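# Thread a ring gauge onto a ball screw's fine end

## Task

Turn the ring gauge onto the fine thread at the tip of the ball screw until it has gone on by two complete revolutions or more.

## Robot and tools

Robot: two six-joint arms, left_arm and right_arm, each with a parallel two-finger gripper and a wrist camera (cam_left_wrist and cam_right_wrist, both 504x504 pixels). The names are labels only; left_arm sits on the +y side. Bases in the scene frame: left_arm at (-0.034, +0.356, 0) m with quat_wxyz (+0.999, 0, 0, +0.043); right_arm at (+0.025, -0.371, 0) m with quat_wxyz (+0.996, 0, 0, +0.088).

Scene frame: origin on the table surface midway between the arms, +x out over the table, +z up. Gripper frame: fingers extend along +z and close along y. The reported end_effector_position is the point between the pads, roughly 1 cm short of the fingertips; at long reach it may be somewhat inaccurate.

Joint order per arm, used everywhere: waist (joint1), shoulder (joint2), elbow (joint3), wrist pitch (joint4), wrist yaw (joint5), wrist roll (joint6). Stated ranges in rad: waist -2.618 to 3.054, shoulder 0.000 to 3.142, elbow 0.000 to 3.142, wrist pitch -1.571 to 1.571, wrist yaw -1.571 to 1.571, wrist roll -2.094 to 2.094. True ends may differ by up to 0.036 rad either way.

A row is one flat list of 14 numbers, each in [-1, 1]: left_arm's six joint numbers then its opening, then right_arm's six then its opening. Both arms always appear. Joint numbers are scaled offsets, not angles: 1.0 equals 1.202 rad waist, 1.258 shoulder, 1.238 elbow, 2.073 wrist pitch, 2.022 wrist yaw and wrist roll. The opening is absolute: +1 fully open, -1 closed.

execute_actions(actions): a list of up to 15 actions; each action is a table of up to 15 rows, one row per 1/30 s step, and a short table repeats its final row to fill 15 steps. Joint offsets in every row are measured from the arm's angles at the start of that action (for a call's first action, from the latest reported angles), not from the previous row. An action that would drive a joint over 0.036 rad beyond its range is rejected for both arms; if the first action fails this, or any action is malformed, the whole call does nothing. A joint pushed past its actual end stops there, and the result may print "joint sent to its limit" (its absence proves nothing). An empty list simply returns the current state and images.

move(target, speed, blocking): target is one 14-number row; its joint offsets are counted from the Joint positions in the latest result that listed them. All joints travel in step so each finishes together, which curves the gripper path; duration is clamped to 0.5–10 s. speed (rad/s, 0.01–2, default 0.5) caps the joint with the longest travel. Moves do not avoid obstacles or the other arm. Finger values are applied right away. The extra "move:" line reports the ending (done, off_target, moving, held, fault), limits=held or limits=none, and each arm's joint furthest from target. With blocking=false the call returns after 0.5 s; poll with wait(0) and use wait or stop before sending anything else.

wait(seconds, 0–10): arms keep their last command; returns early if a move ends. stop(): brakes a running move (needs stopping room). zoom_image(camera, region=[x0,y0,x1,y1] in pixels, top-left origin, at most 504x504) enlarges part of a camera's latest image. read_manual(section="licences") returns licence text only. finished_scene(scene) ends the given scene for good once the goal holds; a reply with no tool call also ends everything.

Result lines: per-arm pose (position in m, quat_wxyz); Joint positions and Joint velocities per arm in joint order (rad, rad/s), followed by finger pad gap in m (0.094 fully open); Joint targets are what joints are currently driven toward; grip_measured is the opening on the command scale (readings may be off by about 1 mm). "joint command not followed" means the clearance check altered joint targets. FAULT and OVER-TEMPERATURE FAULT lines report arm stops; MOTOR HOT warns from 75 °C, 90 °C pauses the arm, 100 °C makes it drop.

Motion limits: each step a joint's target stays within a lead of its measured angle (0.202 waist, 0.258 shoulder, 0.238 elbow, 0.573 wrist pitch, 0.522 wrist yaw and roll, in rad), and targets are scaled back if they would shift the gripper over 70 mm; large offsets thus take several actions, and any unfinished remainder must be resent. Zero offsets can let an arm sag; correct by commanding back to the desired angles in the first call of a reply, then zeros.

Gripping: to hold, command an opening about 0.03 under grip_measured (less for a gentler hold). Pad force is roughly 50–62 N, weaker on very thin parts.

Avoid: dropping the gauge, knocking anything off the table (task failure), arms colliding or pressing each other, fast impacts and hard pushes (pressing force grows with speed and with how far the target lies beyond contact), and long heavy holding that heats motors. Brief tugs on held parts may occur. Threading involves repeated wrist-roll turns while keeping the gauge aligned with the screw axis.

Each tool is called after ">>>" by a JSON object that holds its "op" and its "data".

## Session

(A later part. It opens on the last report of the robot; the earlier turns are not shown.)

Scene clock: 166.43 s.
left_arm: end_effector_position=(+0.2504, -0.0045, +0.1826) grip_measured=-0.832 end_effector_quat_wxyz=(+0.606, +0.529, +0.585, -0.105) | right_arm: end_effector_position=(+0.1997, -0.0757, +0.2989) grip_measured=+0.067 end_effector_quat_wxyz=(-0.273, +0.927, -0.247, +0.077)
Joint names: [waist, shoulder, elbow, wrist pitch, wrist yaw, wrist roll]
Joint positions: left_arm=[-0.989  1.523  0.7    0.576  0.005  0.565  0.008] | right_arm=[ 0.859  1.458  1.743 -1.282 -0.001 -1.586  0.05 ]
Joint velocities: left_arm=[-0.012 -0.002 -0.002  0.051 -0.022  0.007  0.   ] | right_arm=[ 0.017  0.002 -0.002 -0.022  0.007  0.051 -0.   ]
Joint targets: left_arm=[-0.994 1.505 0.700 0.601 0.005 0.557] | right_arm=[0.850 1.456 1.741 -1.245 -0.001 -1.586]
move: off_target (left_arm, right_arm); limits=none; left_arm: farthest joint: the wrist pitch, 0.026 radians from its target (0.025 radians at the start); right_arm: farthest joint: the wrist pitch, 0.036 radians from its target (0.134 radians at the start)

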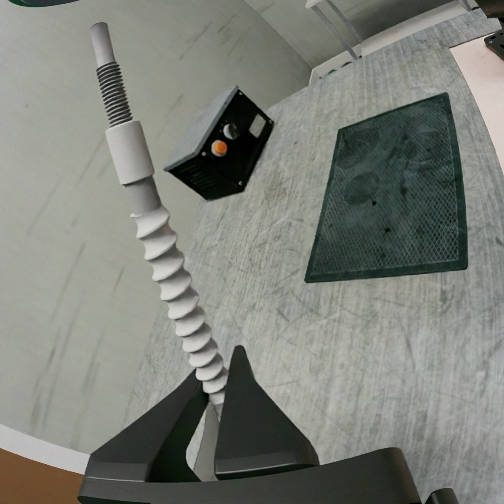

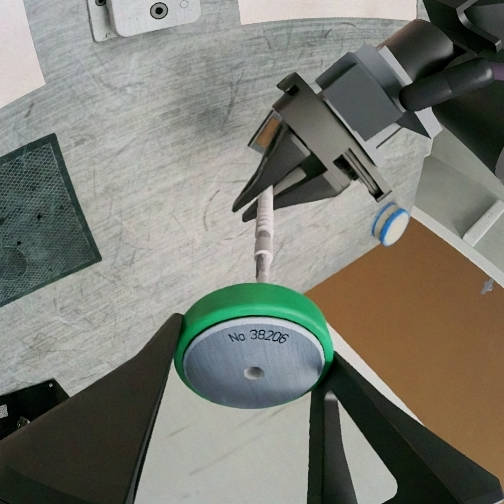

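>>> {"op": "move", "data": {"target": [-0.004,-0.015,0,0.012,0,-0.004,-0.865, -0.005,-0.005,0.003,0.035,0,0,0.025], "speed": 0.15}}

>>> {"op": "zoom_image", "data": {"camera": "cam_left_wrist", "region": [0,0,200,200]}}

>>> {"op": "zoom_image", "data": {"camera": "cam_right_wrist", "region": [150,170,370,410]}}

Scene clock: 172.97 s.
left_arm: end_effector_position=(+0.2503, -0.0044, +0.1824) grip_measured=-0.832 end_effector_quat_wxyz=(+0.605, +0.529, +0.585, -0.105) | right_arm: end_effector_position=(+0.2033, -0.0697, +0.3036) grip_measured=+0.067 end_effector_quat_wxyz=(-0.288, +0.922, -0.246, +0.081)
Joint names: [waist, shoulder, elbow, wrist pitch, wrist yaw, wrist roll]
Joint positions: left_arm=[-0.989  1.523  0.7    0.575  0.005  0.565  0.008] | right_arm=[ 0.859  1.458  1.743 -1.248 -0.001 -1.586  0.05 ]
Joint velocities: left_arm=[-0.002 -0.007 -0.012 -0.051  0.007 -0.066  0.   ] | right_arm=[-0.007 -0.027  0.002  0.037 -0.022  0.007  0.   ]
Joint targets: left_arm=[-0.994 1.505 0.700 0.601 0.005 0.557] | right_arm=[0.853 1.452 1.747 -1.209 -0.001 -1.586]
move: off_target (left_arm, right_arm); limits=none; left_arm: farthest joint: the wrist pitch, 0.026 radians from its target (0.025 radians at the start); right_arm: farthest joint: the wrist pitch, 0.038 radians from its target (0.072 radians at the start)

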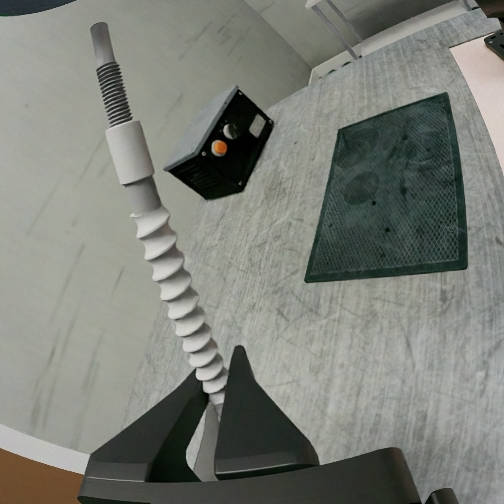

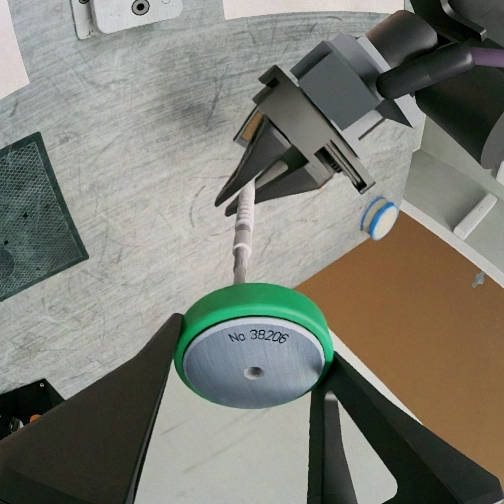

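Region (0, 0, 200, 200) of cam_left_wrist's 504x504 image, scaled by 2.520, with more detail than that image has.

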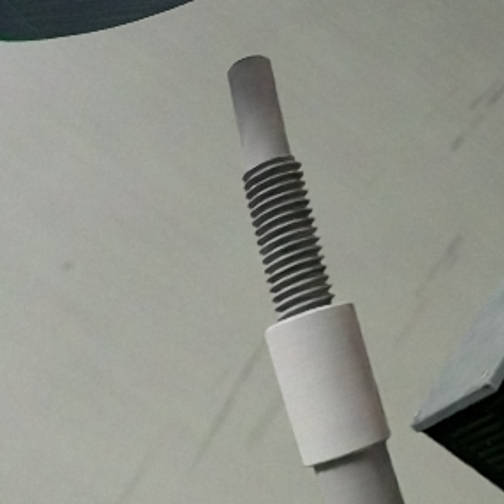

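Region (150, 170, 370, 410) of cam_right_wrist's 504x504 image, scaled by 2.100, with more detail than that image has; it fills the left 462 columns of this view, and the rest is white.

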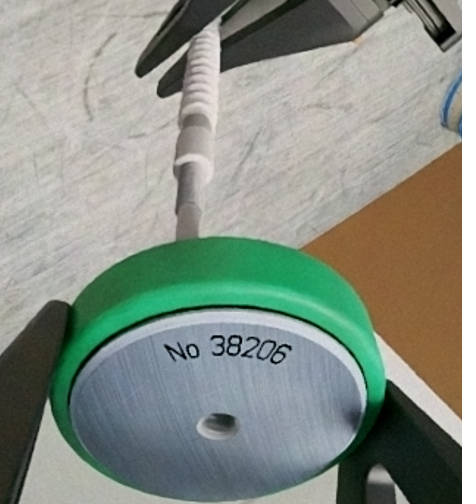

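>>> {"op": "move", "data": {"target": [-0.004,-0.015,0,0.013,0,-0.004,-0.865, -0.003,-0.005,0.003,0.017,0,0.782,0.025], "speed": 1.5}}

>>> {"op": "move", "data": {"target": [-0.004,-0.015,0,0.013,0,-0.004,-0.865, -0.003,-0.005,0.003,0.017,0,0.782,0.025], "speed": 1.5}}

Scene clock: 179.70 s.
left_arm: end_effector_position=(+0.2503, -0.0044, +0.1820) grip_measured=-0.832 end_effector_quat_wxyz=(+0.604, +0.530, +0.586, -0.105) | right_arm: end_effector_position=(+0.2030, -0.0702, +0.3032) grip_measured=+0.067 end_effector_quat_wxyz=(+0.260, -0.479, +0.826, +0.146)
Joint names: [waist, shoulder, elbow, wrist pitch, wrist yaw, wrist roll]
Joint positions: left_arm=[-0.989  1.523  0.7    0.573  0.005  0.565  0.008] | right_arm=[ 0.859  1.458  1.743 -1.251 -0.001 -0.017  0.05 ]
Joint velocities: left_arm=[ 0.002  0.002 -0.002 -0.037  0.11  -0.007 -0.001] | right_arm=[ 0.002 -0.002  0.002 -0.007  0.022 -0.051  0.001]
Joint targets: left_arm=[-0.994 1.505 0.700 0.602 0.005 0.557] | right_arm=[0.855 1.452 1.747 -1.213 -0.001 -0.005]
move: off_target (left_arm, right_arm); limits=none; left_arm: farthest joint: the wrist pitch, 0.028 radians from its target (0.027 radians at the start); right_arm: farthest joint: the wrist pitch, 0.038 radians from its target (0.035 radians at the start)

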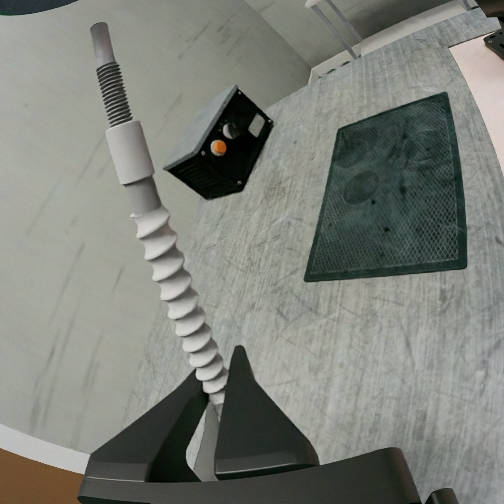

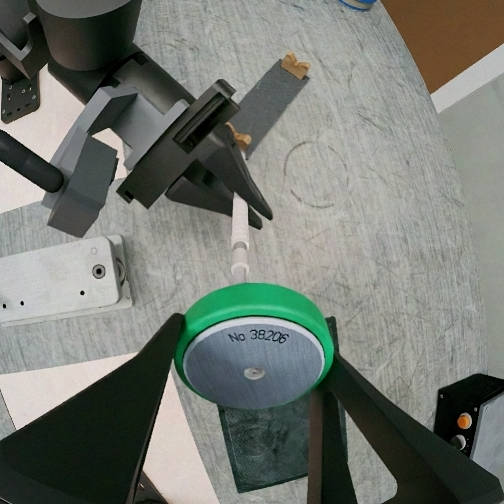

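Scene clock: 181.83 s.
left_arm: end_effector_position=(+0.2502, -0.0043, +0.1815) grip_measured=-0.832 end_effector_quat_wxyz=(+0.604, +0.530, +0.586, -0.105) | right_arm: end_effector_position=(+0.2024, -0.0712, +0.3024) grip_measured=+0.067 end_effector_quat_wxyz=(+0.080, +0.247, +0.923, +0.285)
Joint names: [waist, shoulder, elbow, wrist pitch, wrist yaw, wrist roll]
Joint positions: left_arm=[-0.989  1.523  0.7    0.572  0.005  0.565  0.008] | right_arm=[ 0.859  1.458  1.743 -1.256 -0.001  1.557  0.05 ]
Joint velocities: left_arm=[-0.002 -0.012 -0.022  0.11   0.022  0.081  0.   ] | right_arm=[ 0.022 -0.002  0.002 -0.007 -0.037  0.022  0.001]
Joint targets: left_arm=[-0.994 1.505 0.700 0.600 0.005 0.557] | right_arm=[0.855 1.452 1.747 -1.215 -0.001 1.565]
move: off_target (left_arm, right_arm); limits=none; left_arm: farthest joint: the wrist pitch, 0.028 radians from its target (0.026 radians at the start); right_arm: farthest joint: the wrist pitch, 0.040 radians from its target (0.035 radians at the start)

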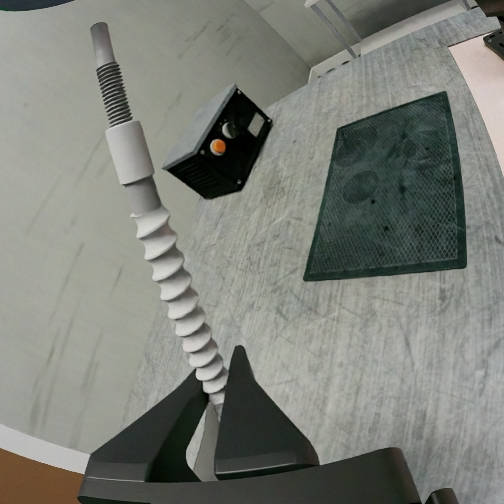

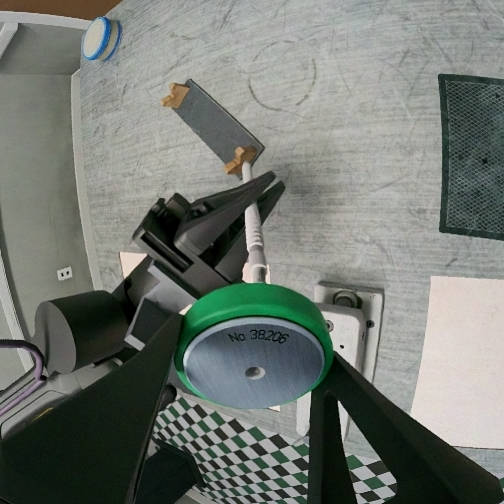

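>>> {"op": "move", "data": {"target": [-0.004,-0.015,0,0.016,0,-0.004,-0.865, 0.0187,-0.071,-0.085,0.058,0,-0.784,0.025], "speed": 1.2}}

>>> {"op": "zoom_image", "data": {"camera": "cam_right_wrist", "region": [190,150,310,290]}}

>>> {"op": "move", "data": {"target": [-0.004,-0.015,0,0.016,0,-0.004,-0.865, 0.004,-0.012,0.003,0.019,0,-0.78,0.025], "speed": 1.5}}

>>> {"op": "zoom_image", "data": {"camera": "cam_right_wrist", "region": [190,150,310,290]}}

Scene clock: 194.43 s.
left_arm: end_effector_position=(+0.2501, -0.0042, +0.1811) grip_measured=-0.832 end_effector_quat_wxyz=(+0.603, +0.530, +0.586, -0.105) | right_arm: end_effector_position=(+0.1963, -0.0724, +0.2959) grip_measured=+0.067 end_effector_quat_wxyz=(+0.271, -0.483, +0.818, +0.154)
Joint names: [waist, shoulder, elbow, wrist pitch, wrist yaw, wrist roll]
Joint positions: left_arm=[-0.989  1.523  0.7    0.57   0.005  0.565  0.008] | right_arm=[ 0.872  1.396  1.64  -1.181 -0.001 -0.019  0.05 ]
Joint velocities: left_arm=[ 0.007 -0.017  0.012 -0.066 -0.022 -0.037 -0.   ] | right_arm=[ 0.002  0.012 -0.007 -0.051 -0.051 -0.051  0.001]
Joint targets: left_arm=[-0.994 1.505 0.700 0.605 0.005 0.557] | right_arm=[0.882 1.368 1.638 -1.136 -0.001 -0.028]
move: off_target (left_arm, right_arm); limits=none; left_arm: farthest joint: the wrist pitch, 0.035 radians from its target (0.034 radians at the start); right_arm: farthest joint: the wrist pitch, 0.045 radians from its target (0.120 radians at the start)

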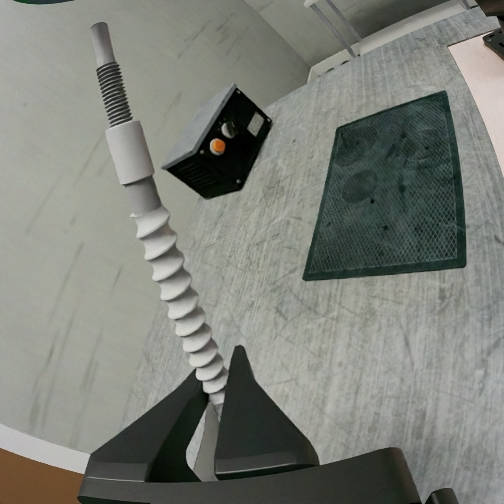

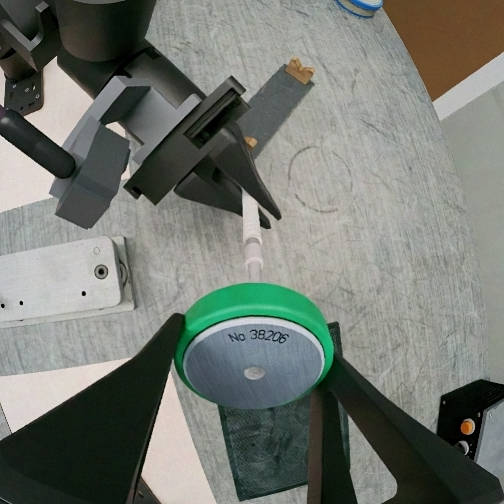

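Region (190, 150, 310, 290) of cam_right_wrist's 504x504 image, scaled by 3.600, with more detail than that image has; it fills the left 432 columns of this view, and the rest is white.

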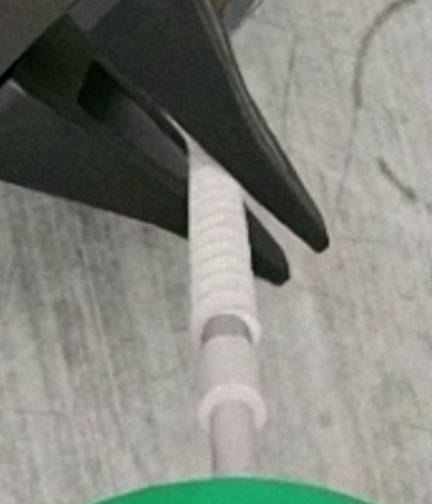

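Scene clock: 196.57 s.
left_arm: end_effector_position=(+0.2501, -0.0041, +0.1807) grip_measured=-0.832 end_effector_quat_wxyz=(+0.602, +0.531, +0.587, -0.104) | right_arm: end_effector_position=(+0.1963, -0.0724, +0.2959) grip_measured=+0.067 end_effector_quat_wxyz=(-0.301, +0.920, -0.237, +0.083)
Joint names: [waist, shoulder, elbow, wrist pitch, wrist yaw, wrist roll]
Joint positions: left_arm=[-0.989  1.523  0.7    0.568  0.005  0.565  0.008] | right_arm=[ 0.872  1.396  1.64  -1.181 -0.001 -1.588  0.05 ]
Joint velocities: left_arm=[-0.007  0.002 -0.007 -0.095 -0.022  0.022  0.   ] | right_arm=[ 0.007 -0.012  0.007 -0.066  0.022 -0.051 -0.001]
Joint targets: left_arm=[-0.994 1.505 0.700 0.603 0.005 0.557] | right_arm=[0.877 1.381 1.644 -1.141 -0.001 -1.596]
move: off_target (left_arm, right_arm); limits=none; left_arm: farthest joint: the wrist pitch, 0.035 radians from its target (0.033 radians at the start); right_arm: farthest joint: the wrist pitch, 0.039 radians from its target (0.039 radians at the start)

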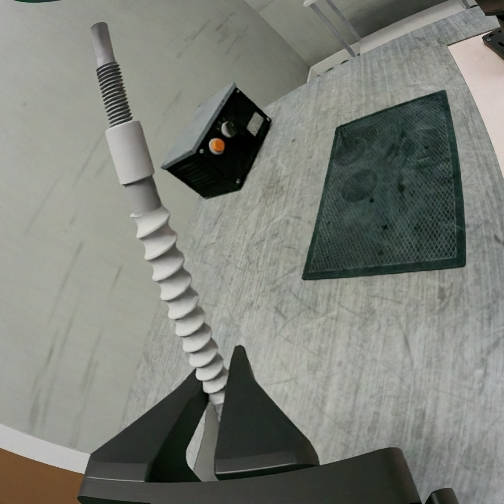

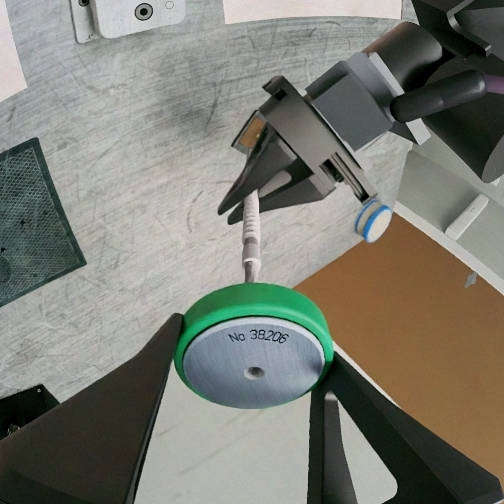

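Region (190, 150, 310, 290) of cam_right_wrist's 504x504 image, scaled by 3.600, with more detail than that image has; it fills the left 432 columns of this view, and the rest is white.

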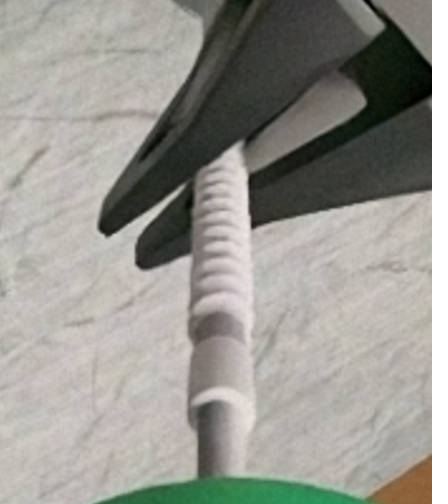

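>>> {"op": "execute_actions", "data": {"actions": [[[-0.004,-0.015,0,0.017,0,-0.004,-0.865, 0.004,-0.015,-0.005,0.022,0,0,0.025],[-0.004,-0.015,0,0.017,0,-0.004,-0.865, 0.004,-0.018,-0.011,0.025,0,0,0.025],[-0.004,-0.015,0,0.017,0,-0.004,-0.865, 0.004,-0.02,-0.016,0.028,0,0,0.025],[-0.004,-0.015,0,0.017,0,-0.004,-0.865, 0.004,-0.022,-0.022,0.032,0,0,0.025],[-0.004,-0.015,0,0.017,0,-0.004,-0.865, 0.004,-0.024,-0.027,0.035,0,0,0.025],[-0.004,-0.015,0,0.017,0,-0.004,-0.865, 0.004,-0.026,-0.032,0.038,0,0,0.025],[-0.004,-0.015,0,0.017,0,-0.004,-0.865, 0.004,-0.028,-0.038,0.041,0,0,0.025],[-0.004,-0.015,0,0.017,0,-0.004,-0.865, 0.004,-0.03,-0.043,0.045,0,0,0.025],[-0.004,-0.015,0,0.017,0,-0.004,-0.865, 0.004,-0.032,-0.049,0.048,0,0,0.025],[-0.004,-0.015,0,0.017,0,-0.004,-0.865, 0.004,-0.034,-0.054,0.051,0,0,0.025]]]}}

>>> {"op": "wait", "data": {"seconds": 0.3}}

>>> {"op": "zoom_image", "data": {"camera": "cam_left_wrist", "region": [0,0,200,200]}}

>>> {"op": "zoom_image", "data": {"camera": "cam_right_wrist", "region": [190,150,310,290]}}

Scene clock: 209.00 s.
left_arm: end_effector_position=(+0.2501, -0.0041, +0.1807) grip_measured=-0.832 end_effector_quat_wxyz=(+0.602, +0.531, +0.587, -0.104) | right_arm: end_effector_position=(+0.1978, -0.0699, +0.2838) grip_measured=+0.067 end_effector_quat_wxyz=(-0.302, +0.920, -0.237, +0.083)
Joint names: [waist, shoulder, elbow, wrist pitch, wrist yaw, wrist roll]
Joint positions: left_arm=[-0.989  1.523  0.7    0.568  0.005  0.565  0.008] | right_arm=[ 0.872  1.383  1.574 -1.125 -0.001 -1.589  0.05 ]
Joint velocities: left_arm=[-0.002 -0.022 -0.007  0.007 -0.022 -0.066  0.   ] | right_arm=[-0.012 -0.032 -0.017  0.051 -0.051 -0.037  0.001]
Joint targets: left_arm=[-0.994 1.505 0.700 0.603 0.005 0.557] | right_arm=[0.877 1.353 1.573 -1.075 -0.001 -1.588]

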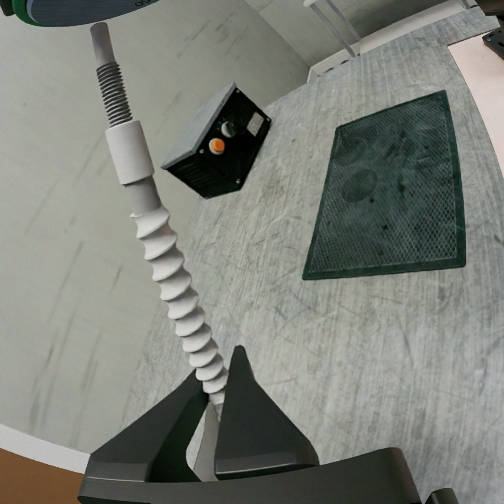

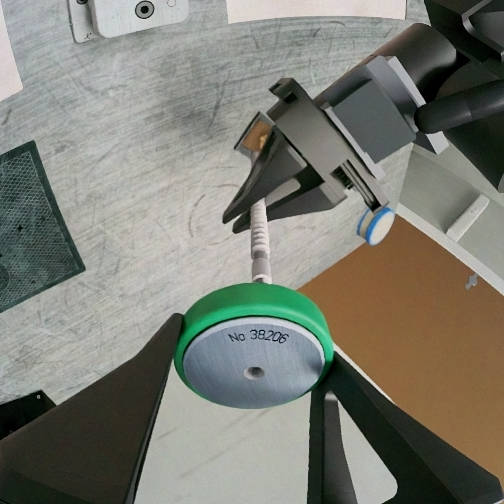

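Scene clock: 209.30 s.
left_arm: end_effector_position=(+0.2501, -0.0041, +0.1807) grip_measured=-0.832 end_effector_quat_wxyz=(+0.602, +0.531, +0.587, -0.104) | right_arm: end_effector_position=(+0.1986, -0.0685, +0.2861) grip_measured=+0.067 end_effector_quat_wxyz=(-0.308, +0.918, -0.237, +0.085)
Joint names: [waist, shoulder, elbow, wrist pitch, wrist yaw, wrist roll]
Joint positions: left_arm=[-0.989  1.523  0.7    0.568  0.005  0.565  0.008] | right_arm=[ 0.872  1.38   1.574 -1.115 -0.001 -1.589  0.05 ]
Joint velocities: left_arm=[ 0.007  0.007 -0.022  0.051 -0.081  0.022  0.   ] | right_arm=[-0.017 -0.007  0.032 -0.007 -0.007 -0.037 -0.   ]
Joint targets: left_arm=[-0.994 1.505 0.700 0.603 0.005 0.557] | right_arm=[0.877 1.353 1.573 -1.075 -0.001 -1.588]
wait: 0.30 s; no rest

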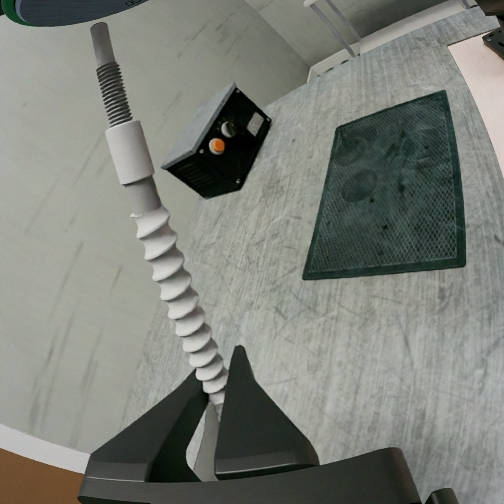

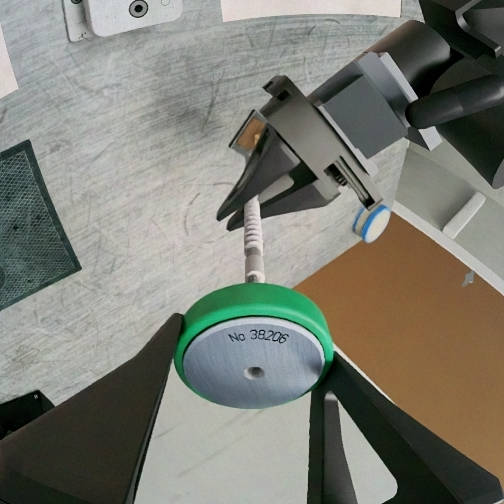

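Region (0, 0, 200, 200) of cam_left_wrist's 504x504 image, scaled by 2.520, with more detail than that image has.

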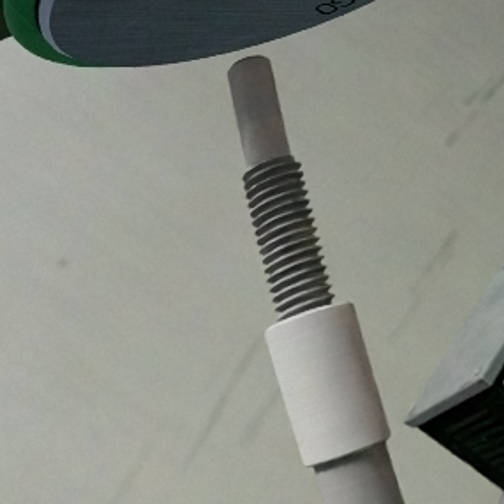

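Region (190, 150, 310, 290) of cam_right_wrist's 504x504 image, scaled by 3.600, with more detail than that image has; it fills the left 432 columns of this view, and the rest is white.

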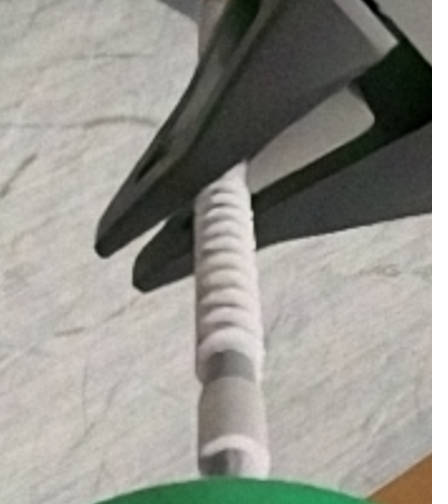

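>>> {"op": "execute_actions", "data": {"actions": [[[-0.004,-0.015,0,0.017,0,-0.004,-0.865, 0.004,-0.019,-0.002,0.022,0,0,0.025],[-0.004,-0.015,0,0.017,0,-0.004,-0.865, 0.004,-0.019,-0.004,0.024,0,0,0.025],[-0.004,-0.015,0,0.017,0,-0.004,-0.865, 0.004,-0.019,-0.006,0.026,0,0,0.025],[-0.004,-0.015,0,0.017,0,-0.004,-0.865, 0.004,-0.019,-0.009,0.028,0,0,0.025],[-0.004,-0.015,0,0.017,0,-0.004,-0.865, 0.004,-0.019,-0.011,0.03,0,0,0.025],[-0.004,-0.015,0,0.017,0,-0.004,-0.865, 0.004,-0.019,-0.013,0.032,0,0,0.025],[-0.004,-0.015,0,0.017,0,-0.004,-0.865, 0.004,-0.019,-0.016,0.034,0,0,0.025],[-0.004,-0.015,0,0.017,0,-0.004,-0.865, 0.004,-0.019,-0.018,0.036,0,0,0.025],[-0.004,-0.015,0,0.017,0,-0.004,-0.865, 0.004,-0.019,-0.02,0.038,0,0,0.025],[-0.004,-0.015,0,0.017,0,-0.004,-0.865, 0.004,-0.019,-0.023,0.04,0,0,0.025],[-0.004,-0.015,0,0.017,0,-0.004,-0.865, 0.004,-0.019,-0.025,0.0415,0,0,0.025],[-0.004,-0.015,0,0.017,0,-0.004,-0.865, 0.004,-0.019,-0.027,0.0415,0,0,0.025],[-0.004,-0.015,0,0.017,0,-0.004,-0.865, 0.004,-0.019,-0.03,0.0415,0,0,0.025],[-0.004,-0.015,0,0.017,0,-0.004,-0.865, 0.004,-0.019,-0.032,0.0415,0,0,0.025],[-0.004,-0.015,0,0.017,0,-0.004,-0.865, 0.004,-0.019,-0.034,0.0415,0,0,0.025]]]}}

>>> {"op": "wait", "data": {"seconds": 0.5}}

>>> {"op": "zoom_image", "data": {"camera": "cam_left_wrist", "region": [0,0,200,200]}}

>>> {"op": "zoom_image", "data": {"camera": "cam_right_wrist", "region": [190,150,310,290]}}

Scene clock: 216.27 s.
left_arm: end_effector_position=(+0.2501, -0.0041, +0.1808) grip_measured=-0.832 end_effector_quat_wxyz=(+0.603, +0.531, +0.587, -0.105) | right_arm: end_effector_position=(+0.2009, -0.0645, +0.2787) grip_measured=+0.067 end_effector_quat_wxyz=(-0.310, +0.917, -0.236, +0.086)
Joint names: [waist, shoulder, elbow, wrist pitch, wrist yaw, wrist roll]
Joint positions: left_arm=[-0.989  1.523  0.7    0.568  0.005  0.565  0.008] | right_arm=[ 0.872  1.38   1.539 -1.075 -0.001 -1.589  0.05 ]
Joint velocities: left_arm=[-0.002 -0.012 -0.002  0.022  0.066 -0.007  0.002] | right_arm=[ 0.002  0.002 -0.076  0.022  0.066 -0.066  0.001]
Joint targets: left_arm=[-0.994 1.505 0.700 0.604 0.005 0.557] | right_arm=[0.877 1.356 1.532 -1.029 -0.001 -1.589]

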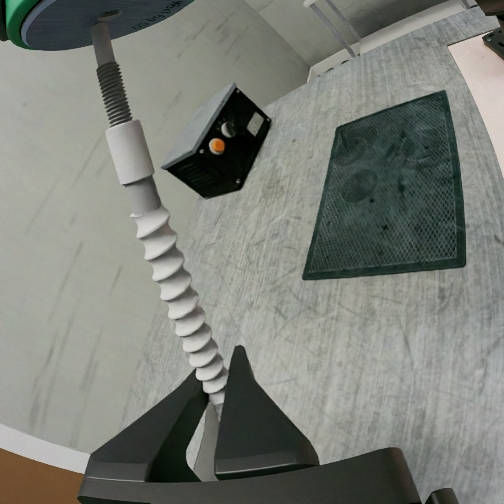

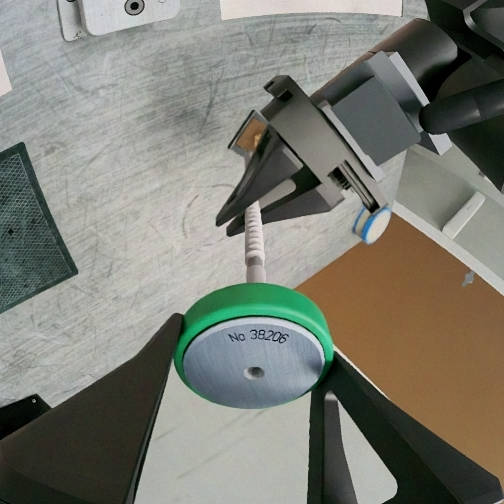

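Scene clock: 216.77 s.
left_arm: end_effector_position=(+0.2501, -0.0041, +0.1808) grip_measured=-0.832 end_effector_quat_wxyz=(+0.603, +0.531, +0.587, -0.105) | right_arm: end_effector_position=(+0.2010, -0.0642, +0.2773) grip_measured=+0.067 end_effector_quat_wxyz=(-0.310, +0.917, -0.237, +0.085)
Joint names: [waist, shoulder, elbow, wrist pitch, wrist yaw, wrist roll]
Joint positions: left_arm=[-0.989  1.523  0.7    0.568  0.005  0.565  0.008] | right_arm=[ 0.872  1.38   1.533 -1.07  -0.001 -1.589  0.05 ]
Joint velocities: left_arm=[-0.007 -0.017 -0.032  0.022 -0.095 -0.022 -0.001] | right_arm=[-0.012 -0.022  0.002  0.11  -0.037  0.007 -0.   ]
Joint targets: left_arm=[-0.994 1.505 0.700 0.603 0.005 0.557] | right_arm=[0.877 1.356 1.532 -1.029 -0.001 -1.589]
wait: 0.50 s; at rest by 0.37 s

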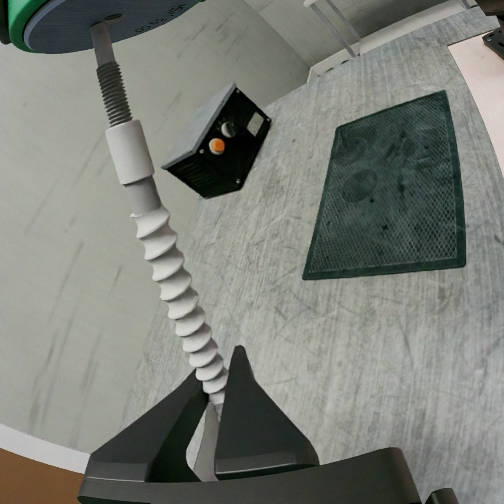

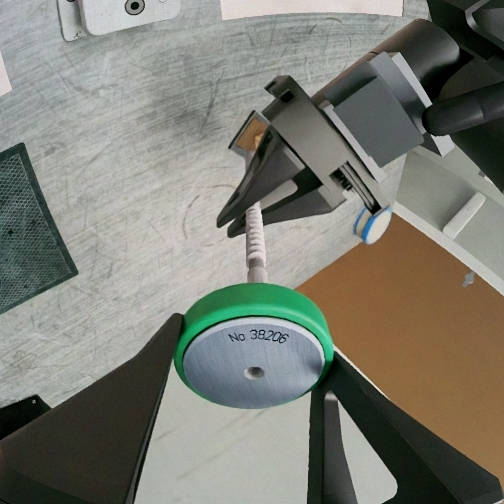

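Region (0, 0, 200, 200) of cam_left_wrist's 504x504 image, scaled by 2.520, with more detail than that image has.

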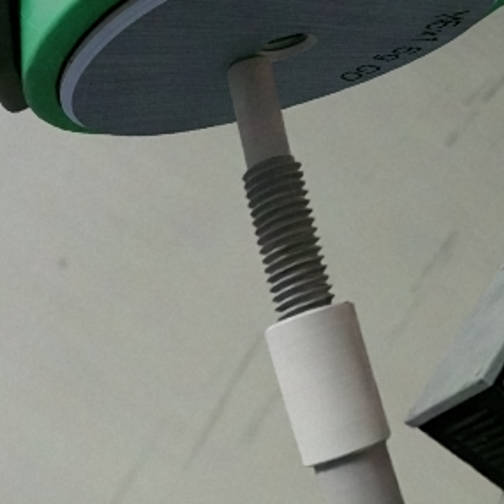

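Region (190, 150, 310, 290) of cam_right_wrist's 504x504 image, scaled by 3.600, with more detail than that image has; it fills the left 432 columns of this view, and the rest is white.

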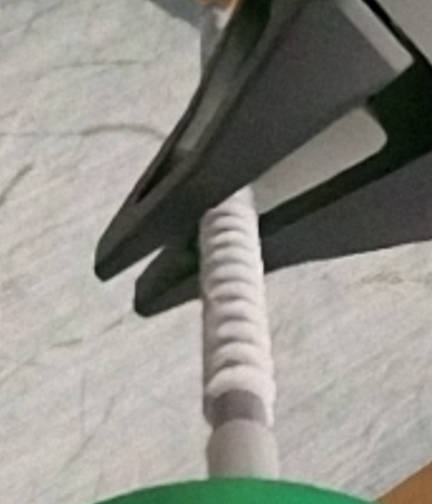

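>>> {"op": "execute_actions", "data": {"actions": [[[-0.004,-0.015,0,0.017,0,-0.004,-0.865, -0.008,-0.019,0.003,0.026,0,0,0.025]]]}}

>>> {"op": "zoom_image", "data": {"camera": "cam_left_wrist", "region": [40,0,160,120]}}

>>> {"op": "zoom_image", "data": {"camera": "cam_right_wrist", "region": [190,150,310,290]}}

Scene clock: 222.93 s.
left_arm: end_effector_position=(+0.2501, -0.0041, +0.1809) grip_measured=-0.832 end_effector_quat_wxyz=(+0.603, +0.531, +0.587, -0.105) | right_arm: end_effector_position=(+0.2024, -0.0620, +0.2794) grip_measured=+0.067 end_effector_quat_wxyz=(-0.316, +0.915, -0.236, +0.087)
Joint names: [waist, shoulder, elbow, wrist pitch, wrist yaw, wrist roll]
Joint positions: left_arm=[-0.989  1.523  0.7    0.569  0.005  0.565  0.008] | right_arm=[ 0.872  1.38   1.533 -1.057 -0.001 -1.589  0.05 ]
Joint velocities: left_arm=[-0.002 -0.022  0.002  0.007  0.037 -0.022 -0.   ] | right_arm=[ 0.012 -0.002  0.002  0.037  0.007  0.037 -0.001]
Joint targets: left_arm=[-0.994 1.505 0.700 0.604 0.005 0.557] | right_arm=[0.863 1.356 1.537 -1.016 -0.001 -1.589]

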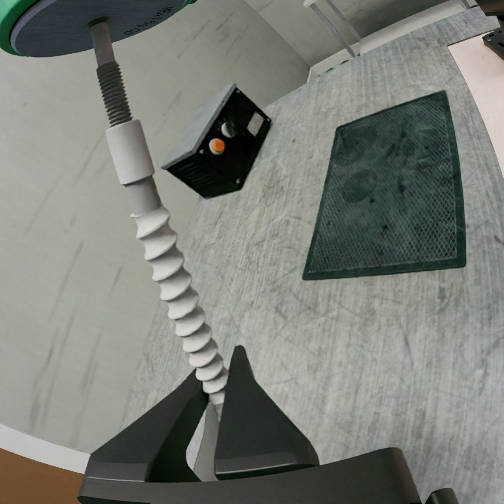

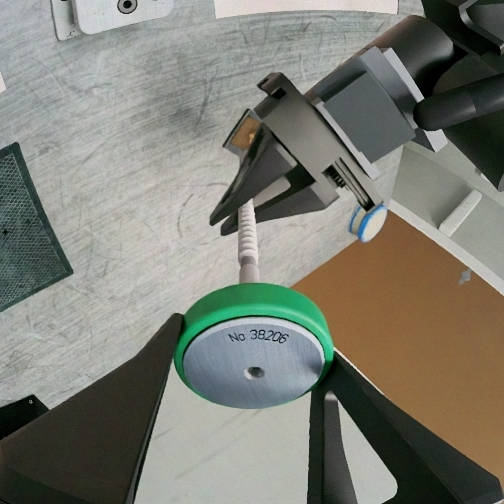

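Region (40, 0, 160, 120) of cam_left_wrist's 504x504 image, scaled by 4.200, with more detail than that image has.

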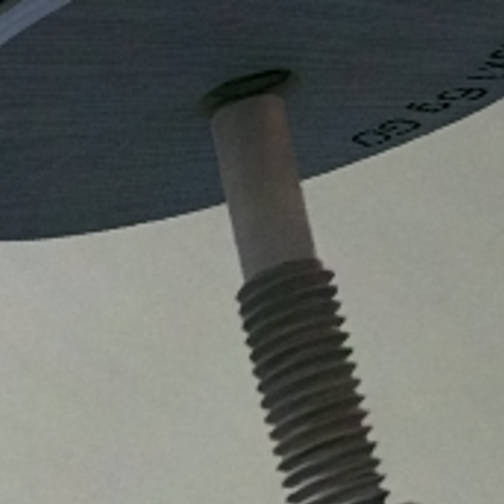

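Region (190, 150, 310, 290) of cam_right_wrist's 504x504 image, scaled by 3.600, with more detail than that image has; it fills the left 432 columns of this view, and the rest is white.

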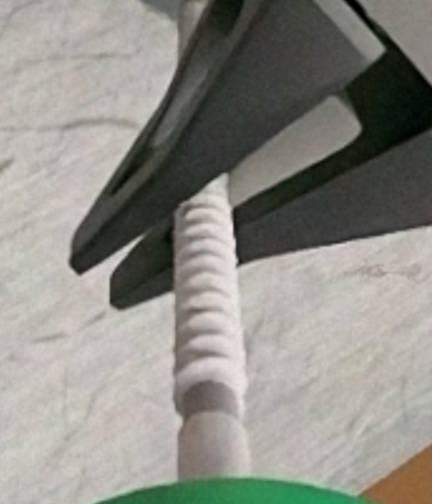

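>>> {"op": "execute_actions", "data": {"actions": [[[-0.004,-0.015,0,0.017,0,-0.004,-0.865, 0,-0.019,0.025,0.01,0,0,0.025],[-0.004,-0.015,0,0.017,0,-0.004,-0.865, 0,-0.019,0.03,0.005,0,0,0.025],[-0.004,-0.015,0,0.017,0,-0.004,-0.865, 0,-0.019,0.035,0,0,0,0.025],[-0.004,-0.015,0,0.017,0,-0.004,-0.865, 0,-0.019,0.04,-0.004,0,0,0.025],[-0.004,-0.015,0,0.017,0,-0.004,-0.865, 0,-0.015,0.045,-0.008,0,0,0.025],[-0.004,-0.015,0,0.017,0,-0.004,-0.865, 0,-0.01,0.05,-0.012,0,0,0.025],[-0.004,-0.015,0,0.017,0,-0.004,-0.865, 0,-0.005,0.055,-0.016,0,0,0.025],[-0.004,-0.015,0,0.017,0,-0.004,-0.865, 0,0,0.06,-0.02,0,0,0.025],[-0.004,-0.015,0,0.017,0,-0.004,-0.865, 0,0.004,0.064,-0.024,0,0,0.025],[-0.004,-0.015,0,0.017,0,-0.004,-0.865, 0,0.008,0.068,-0.027,0,0,0.025],[-0.004,-0.015,0,0.017,0,-0.004,-0.865, 0,0.012,0.068,-0.027,0,0,0.025],[-0.004,-0.015,0,0.017,0,-0.004,-0.865, 0,0.016,0.068,-0.027,0,0,0.025],[-0.004,-0.015,0,0.017,0,-0.004,-0.865, 0,0.019,0.068,-0.027,0,0,0.025],[-0.004,-0.015,0,0.017,0,-0.004,-0.865, 0,0.022,0.068,-0.027,0,0,0.025],[-0.004,-0.015,0,0.017,0,-0.004,-0.865, 0,0.025,0.068,-0.027,0,0,0.025]]]}}

>>> {"op": "wait", "data": {"seconds": 0.5}}

>>> {"op": "zoom_image", "data": {"camera": "cam_left_wrist", "region": [40,0,160,120]}}

>>> {"op": "zoom_image", "data": {"camera": "cam_right_wrist", "region": [190,150,310,290]}}

Scene clock: 236.20 s.
left_arm: end_effector_position=(+0.2501, -0.0041, +0.1809) grip_measured=-0.832 end_effector_quat_wxyz=(+0.603, +0.531, +0.587, -0.105) | right_arm: end_effector_position=(+0.2014, -0.0636, +0.2890) grip_measured=+0.067 end_effector_quat_wxyz=(-0.312, +0.916, -0.236, +0.086)
Joint names: [waist, shoulder, elbow, wrist pitch, wrist yaw, wrist roll]
Joint positions: left_arm=[-0.989  1.523  0.7    0.569  0.005  0.565  0.008] | right_arm=[ 0.872  1.395  1.592 -1.108 -0.001 -1.589  0.05 ]
Joint velocities: left_arm=[ 0.012  0.002 -0.017  0.051 -0.081  0.007  0.001] | right_arm=[ 0.002  0.149  0.017 -0.081 -0.007 -0.022  0.001]
Joint targets: left_arm=[-0.994 1.505 0.700 0.604 0.005 0.557] | right_arm=[0.872 1.412 1.618 -1.113 -0.001 -1.589]

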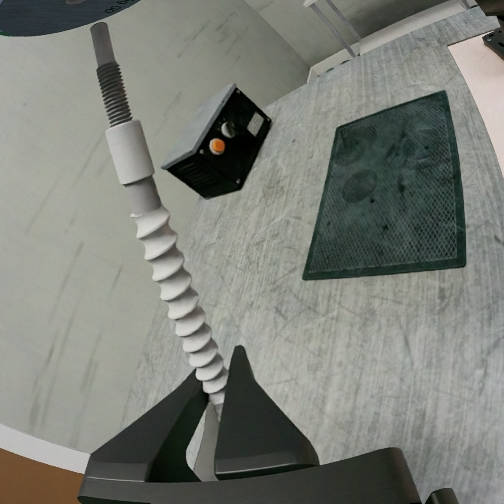

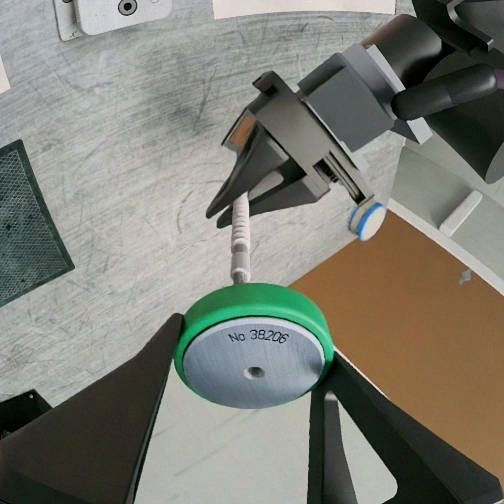

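Scene clock: 236.70 s.
left_arm: end_effector_position=(+0.2501, -0.0041, +0.1809) grip_measured=-0.832 end_effector_quat_wxyz=(+0.603, +0.531, +0.587, -0.105) | right_arm: end_effector_position=(+0.2021, -0.0625, +0.2798) grip_measured=+0.067 end_effector_quat_wxyz=(-0.297, +0.921, -0.238, +0.082)
Joint names: [waist, shoulder, elbow, wrist pitch, wrist yaw, wrist roll]
Joint positions: left_arm=[-0.989  1.523  0.7    0.569  0.005  0.565  0.008] | right_arm=[ 0.872  1.417  1.592 -1.12  -0.001 -1.589  0.05 ]
Joint velocities: left_arm=[-0.002  0.002  0.007  0.037 -0.022  0.066  0.001] | right_arm=[-0.012 -0.007  0.012  0.007 -0.007 -0.007 -0.001]
Joint targets: left_arm=[-0.994 1.505 0.700 0.604 0.005 0.557] | right_arm=[0.872 1.411 1.618 -1.113 -0.001 -1.589]
wait: 0.50 s; at rest by 0.37 s

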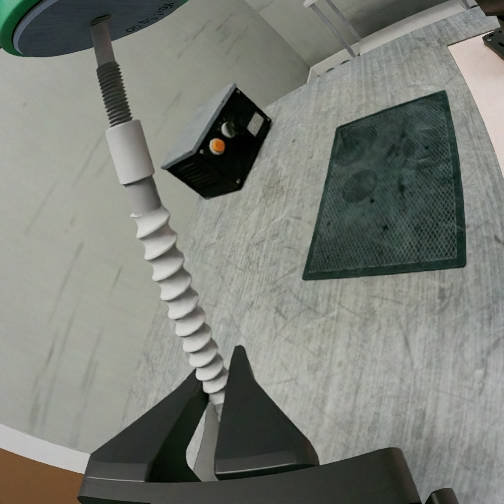

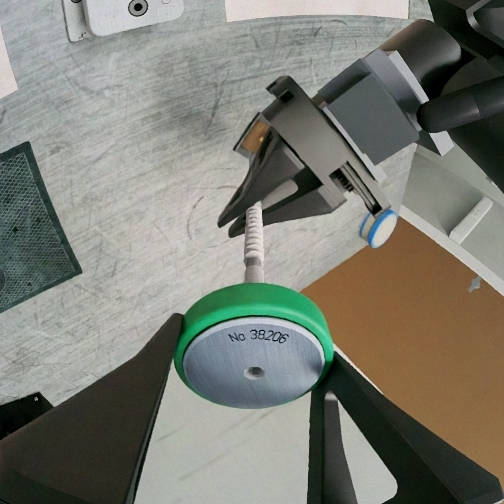

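Region (40, 0, 160, 120) of cam_left_wrist's 504x504 image, scaled by 4.200, with more detail than that image has.

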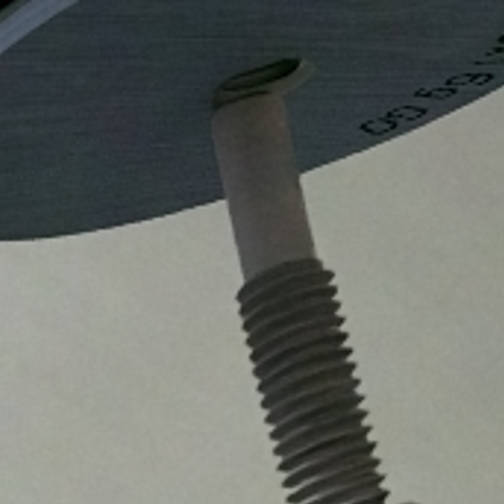

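Region (190, 150, 310, 290) of cam_right_wrist's 504x504 image, scaled by 3.600, with more detail than that image has; it fills the left 432 columns of this view, and the rest is white.

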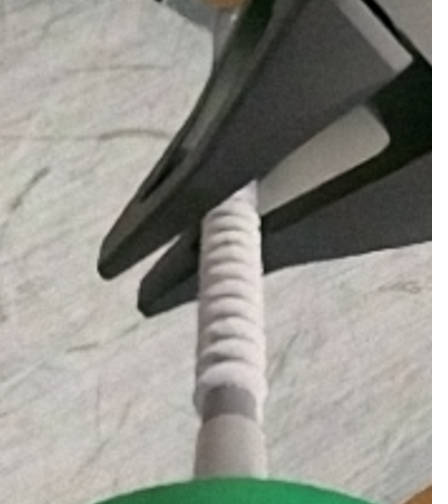

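>>> {"op": "execute_actions", "data": {"actions": [[[-0.004,-0.015,0,0.017,0,-0.004,-0.865, 0,-0.006,0.002,0.022,0,0,0.025]],[[-0.004,-0.015,0,0.017,0,-0.004,-0.865, 0,-0.006,-0.001,0.021,0,0,0.025],[-0.004,-0.015,0,0.017,0,-0.004,-0.865, 0,-0.006,-0.002,0.022,0,0,0.025],[-0.004,-0.015,0,0.017,0,-0.004,-0.865, 0,-0.006,-0.003,0.023,0,0,0.025],[-0.004,-0.015,0,0.017,0,-0.004,-0.865, 0,-0.006,-0.004,0.024,0,0,0.025],[-0.004,-0.015,0,0.017,0,-0.004,-0.865, 0,-0.006,-0.005,0.0245,0,0,0.025],[-0.004,-0.015,0,0.017,0,-0.004,-0.865, 0,-0.006,-0.006,0.025,0,0,0.025],[-0.004,-0.015,0,0.017,0,-0.004,-0.865, 0,-0.006,-0.007,0.0255,0,0,0.025],[-0.004,-0.015,0,0.017,0,-0.004,-0.865, 0,-0.006,-0.008,0.026,0,0,0.025],[-0.004,-0.015,0,0.017,0,-0.004,-0.865, 0,-0.006,-0.009,0.026,0,0,0.025],[-0.004,-0.015,0,0.017,0,-0.004,-0.865, 0,-0.006,-0.010,0.026,0,0,0.025]]]}}

>>> {"op": "wait", "data": {"seconds": 0.3}}

>>> {"op": "zoom_image", "data": {"camera": "cam_left_wrist", "region": [40,0,160,120]}}

Scene clock: 244.73 s.
left_arm: end_effector_position=(+0.2500, -0.0038, +0.1802) grip_measured=-0.832 end_effector_quat_wxyz=(+0.602, +0.531, +0.587, -0.104) | right_arm: end_effector_position=(+0.2040, -0.0592, +0.2805) grip_measured=+0.067 end_effector_quat_wxyz=(-0.304, +0.919, -0.237, +0.084)
Joint names: [waist, shoulder, elbow, wrist pitch, wrist yaw, wrist roll]
Joint positions: left_arm=[-0.989  1.523  0.699  0.569  0.004  0.565  0.008] | right_arm=[ 0.872  1.417  1.585 -1.097 -0.001 -1.589  0.05 ]
Joint velocities: left_arm=[ 0.002  0.012  0.007 -0.066  0.051  0.022 -0.   ] | right_arm=[-0.007  0.017 -0.012  0.051  0.051  0.007  0.   ]
Joint targets: left_arm=[-0.994 1.505 0.700 0.604 0.005 0.557] | right_arm=[0.872 1.410 1.580 -1.059 -0.001 -1.589]

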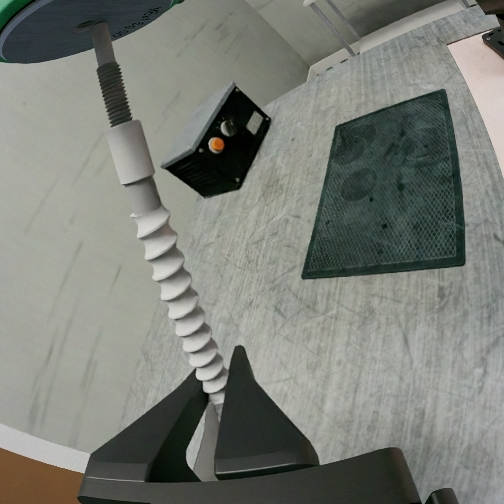

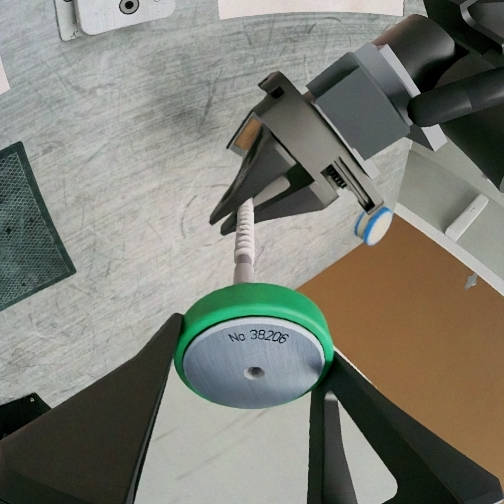

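Scene clock: 245.03 s.
left_arm: end_effector_position=(+0.2500, -0.0038, +0.1802) grip_measured=-0.832 end_effector_quat_wxyz=(+0.602, +0.531, +0.587, -0.104) | right_arm: end_effector_position=(+0.2040, -0.0592, +0.2806) grip_measured=+0.067 end_effector_quat_wxyz=(-0.304, +0.919, -0.237, +0.084)
Joint names: [waist, shoulder, elbow, wrist pitch, wrist yaw, wrist roll]
Joint positions: left_arm=[-0.989  1.523  0.699  0.569  0.004  0.565  0.008] | right_arm=[ 0.872  1.417  1.585 -1.097 -0.001 -1.589  0.05 ]
Joint velocities: left_arm=[-0.002 -0.002 -0.037  0.037 -0.022 -0.037 -0.001] | right_arm=[-0.007 -0.002  0.012 -0.022 -0.022 -0.037 -0.   ]
Joint targets: left_arm=[-0.994 1.505 0.700 0.604 0.005 0.557] | right_arm=[0.872 1.410 1.580 -1.059 -0.001 -1.589]
wait: 0.30 s; at rest by 0.17 s

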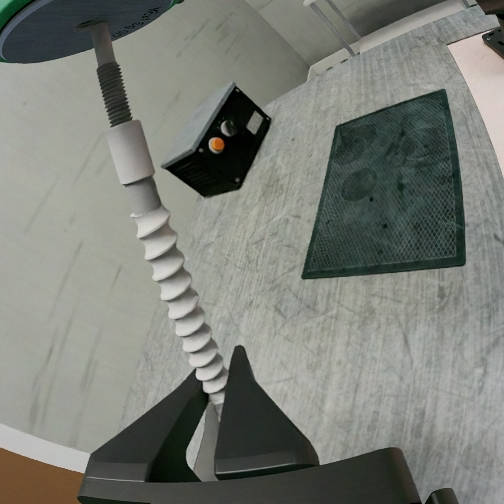

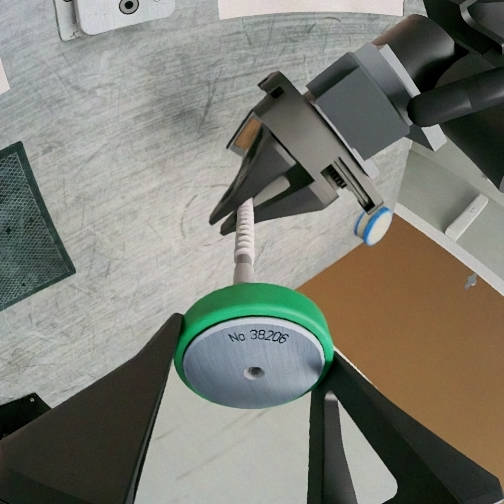

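Region (40, 0, 160, 120) of cam_left_wrist's 504x504 image, scaled by 4.200, with more detail than that image has.

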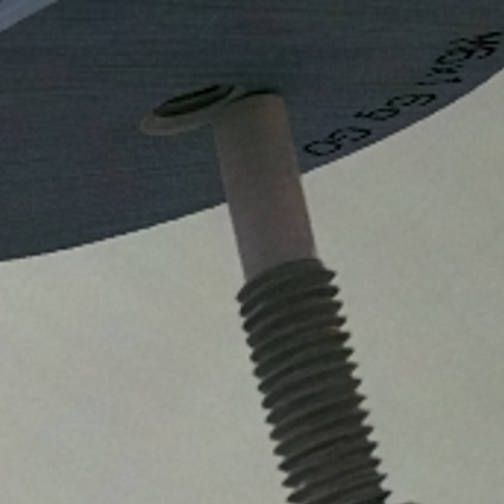

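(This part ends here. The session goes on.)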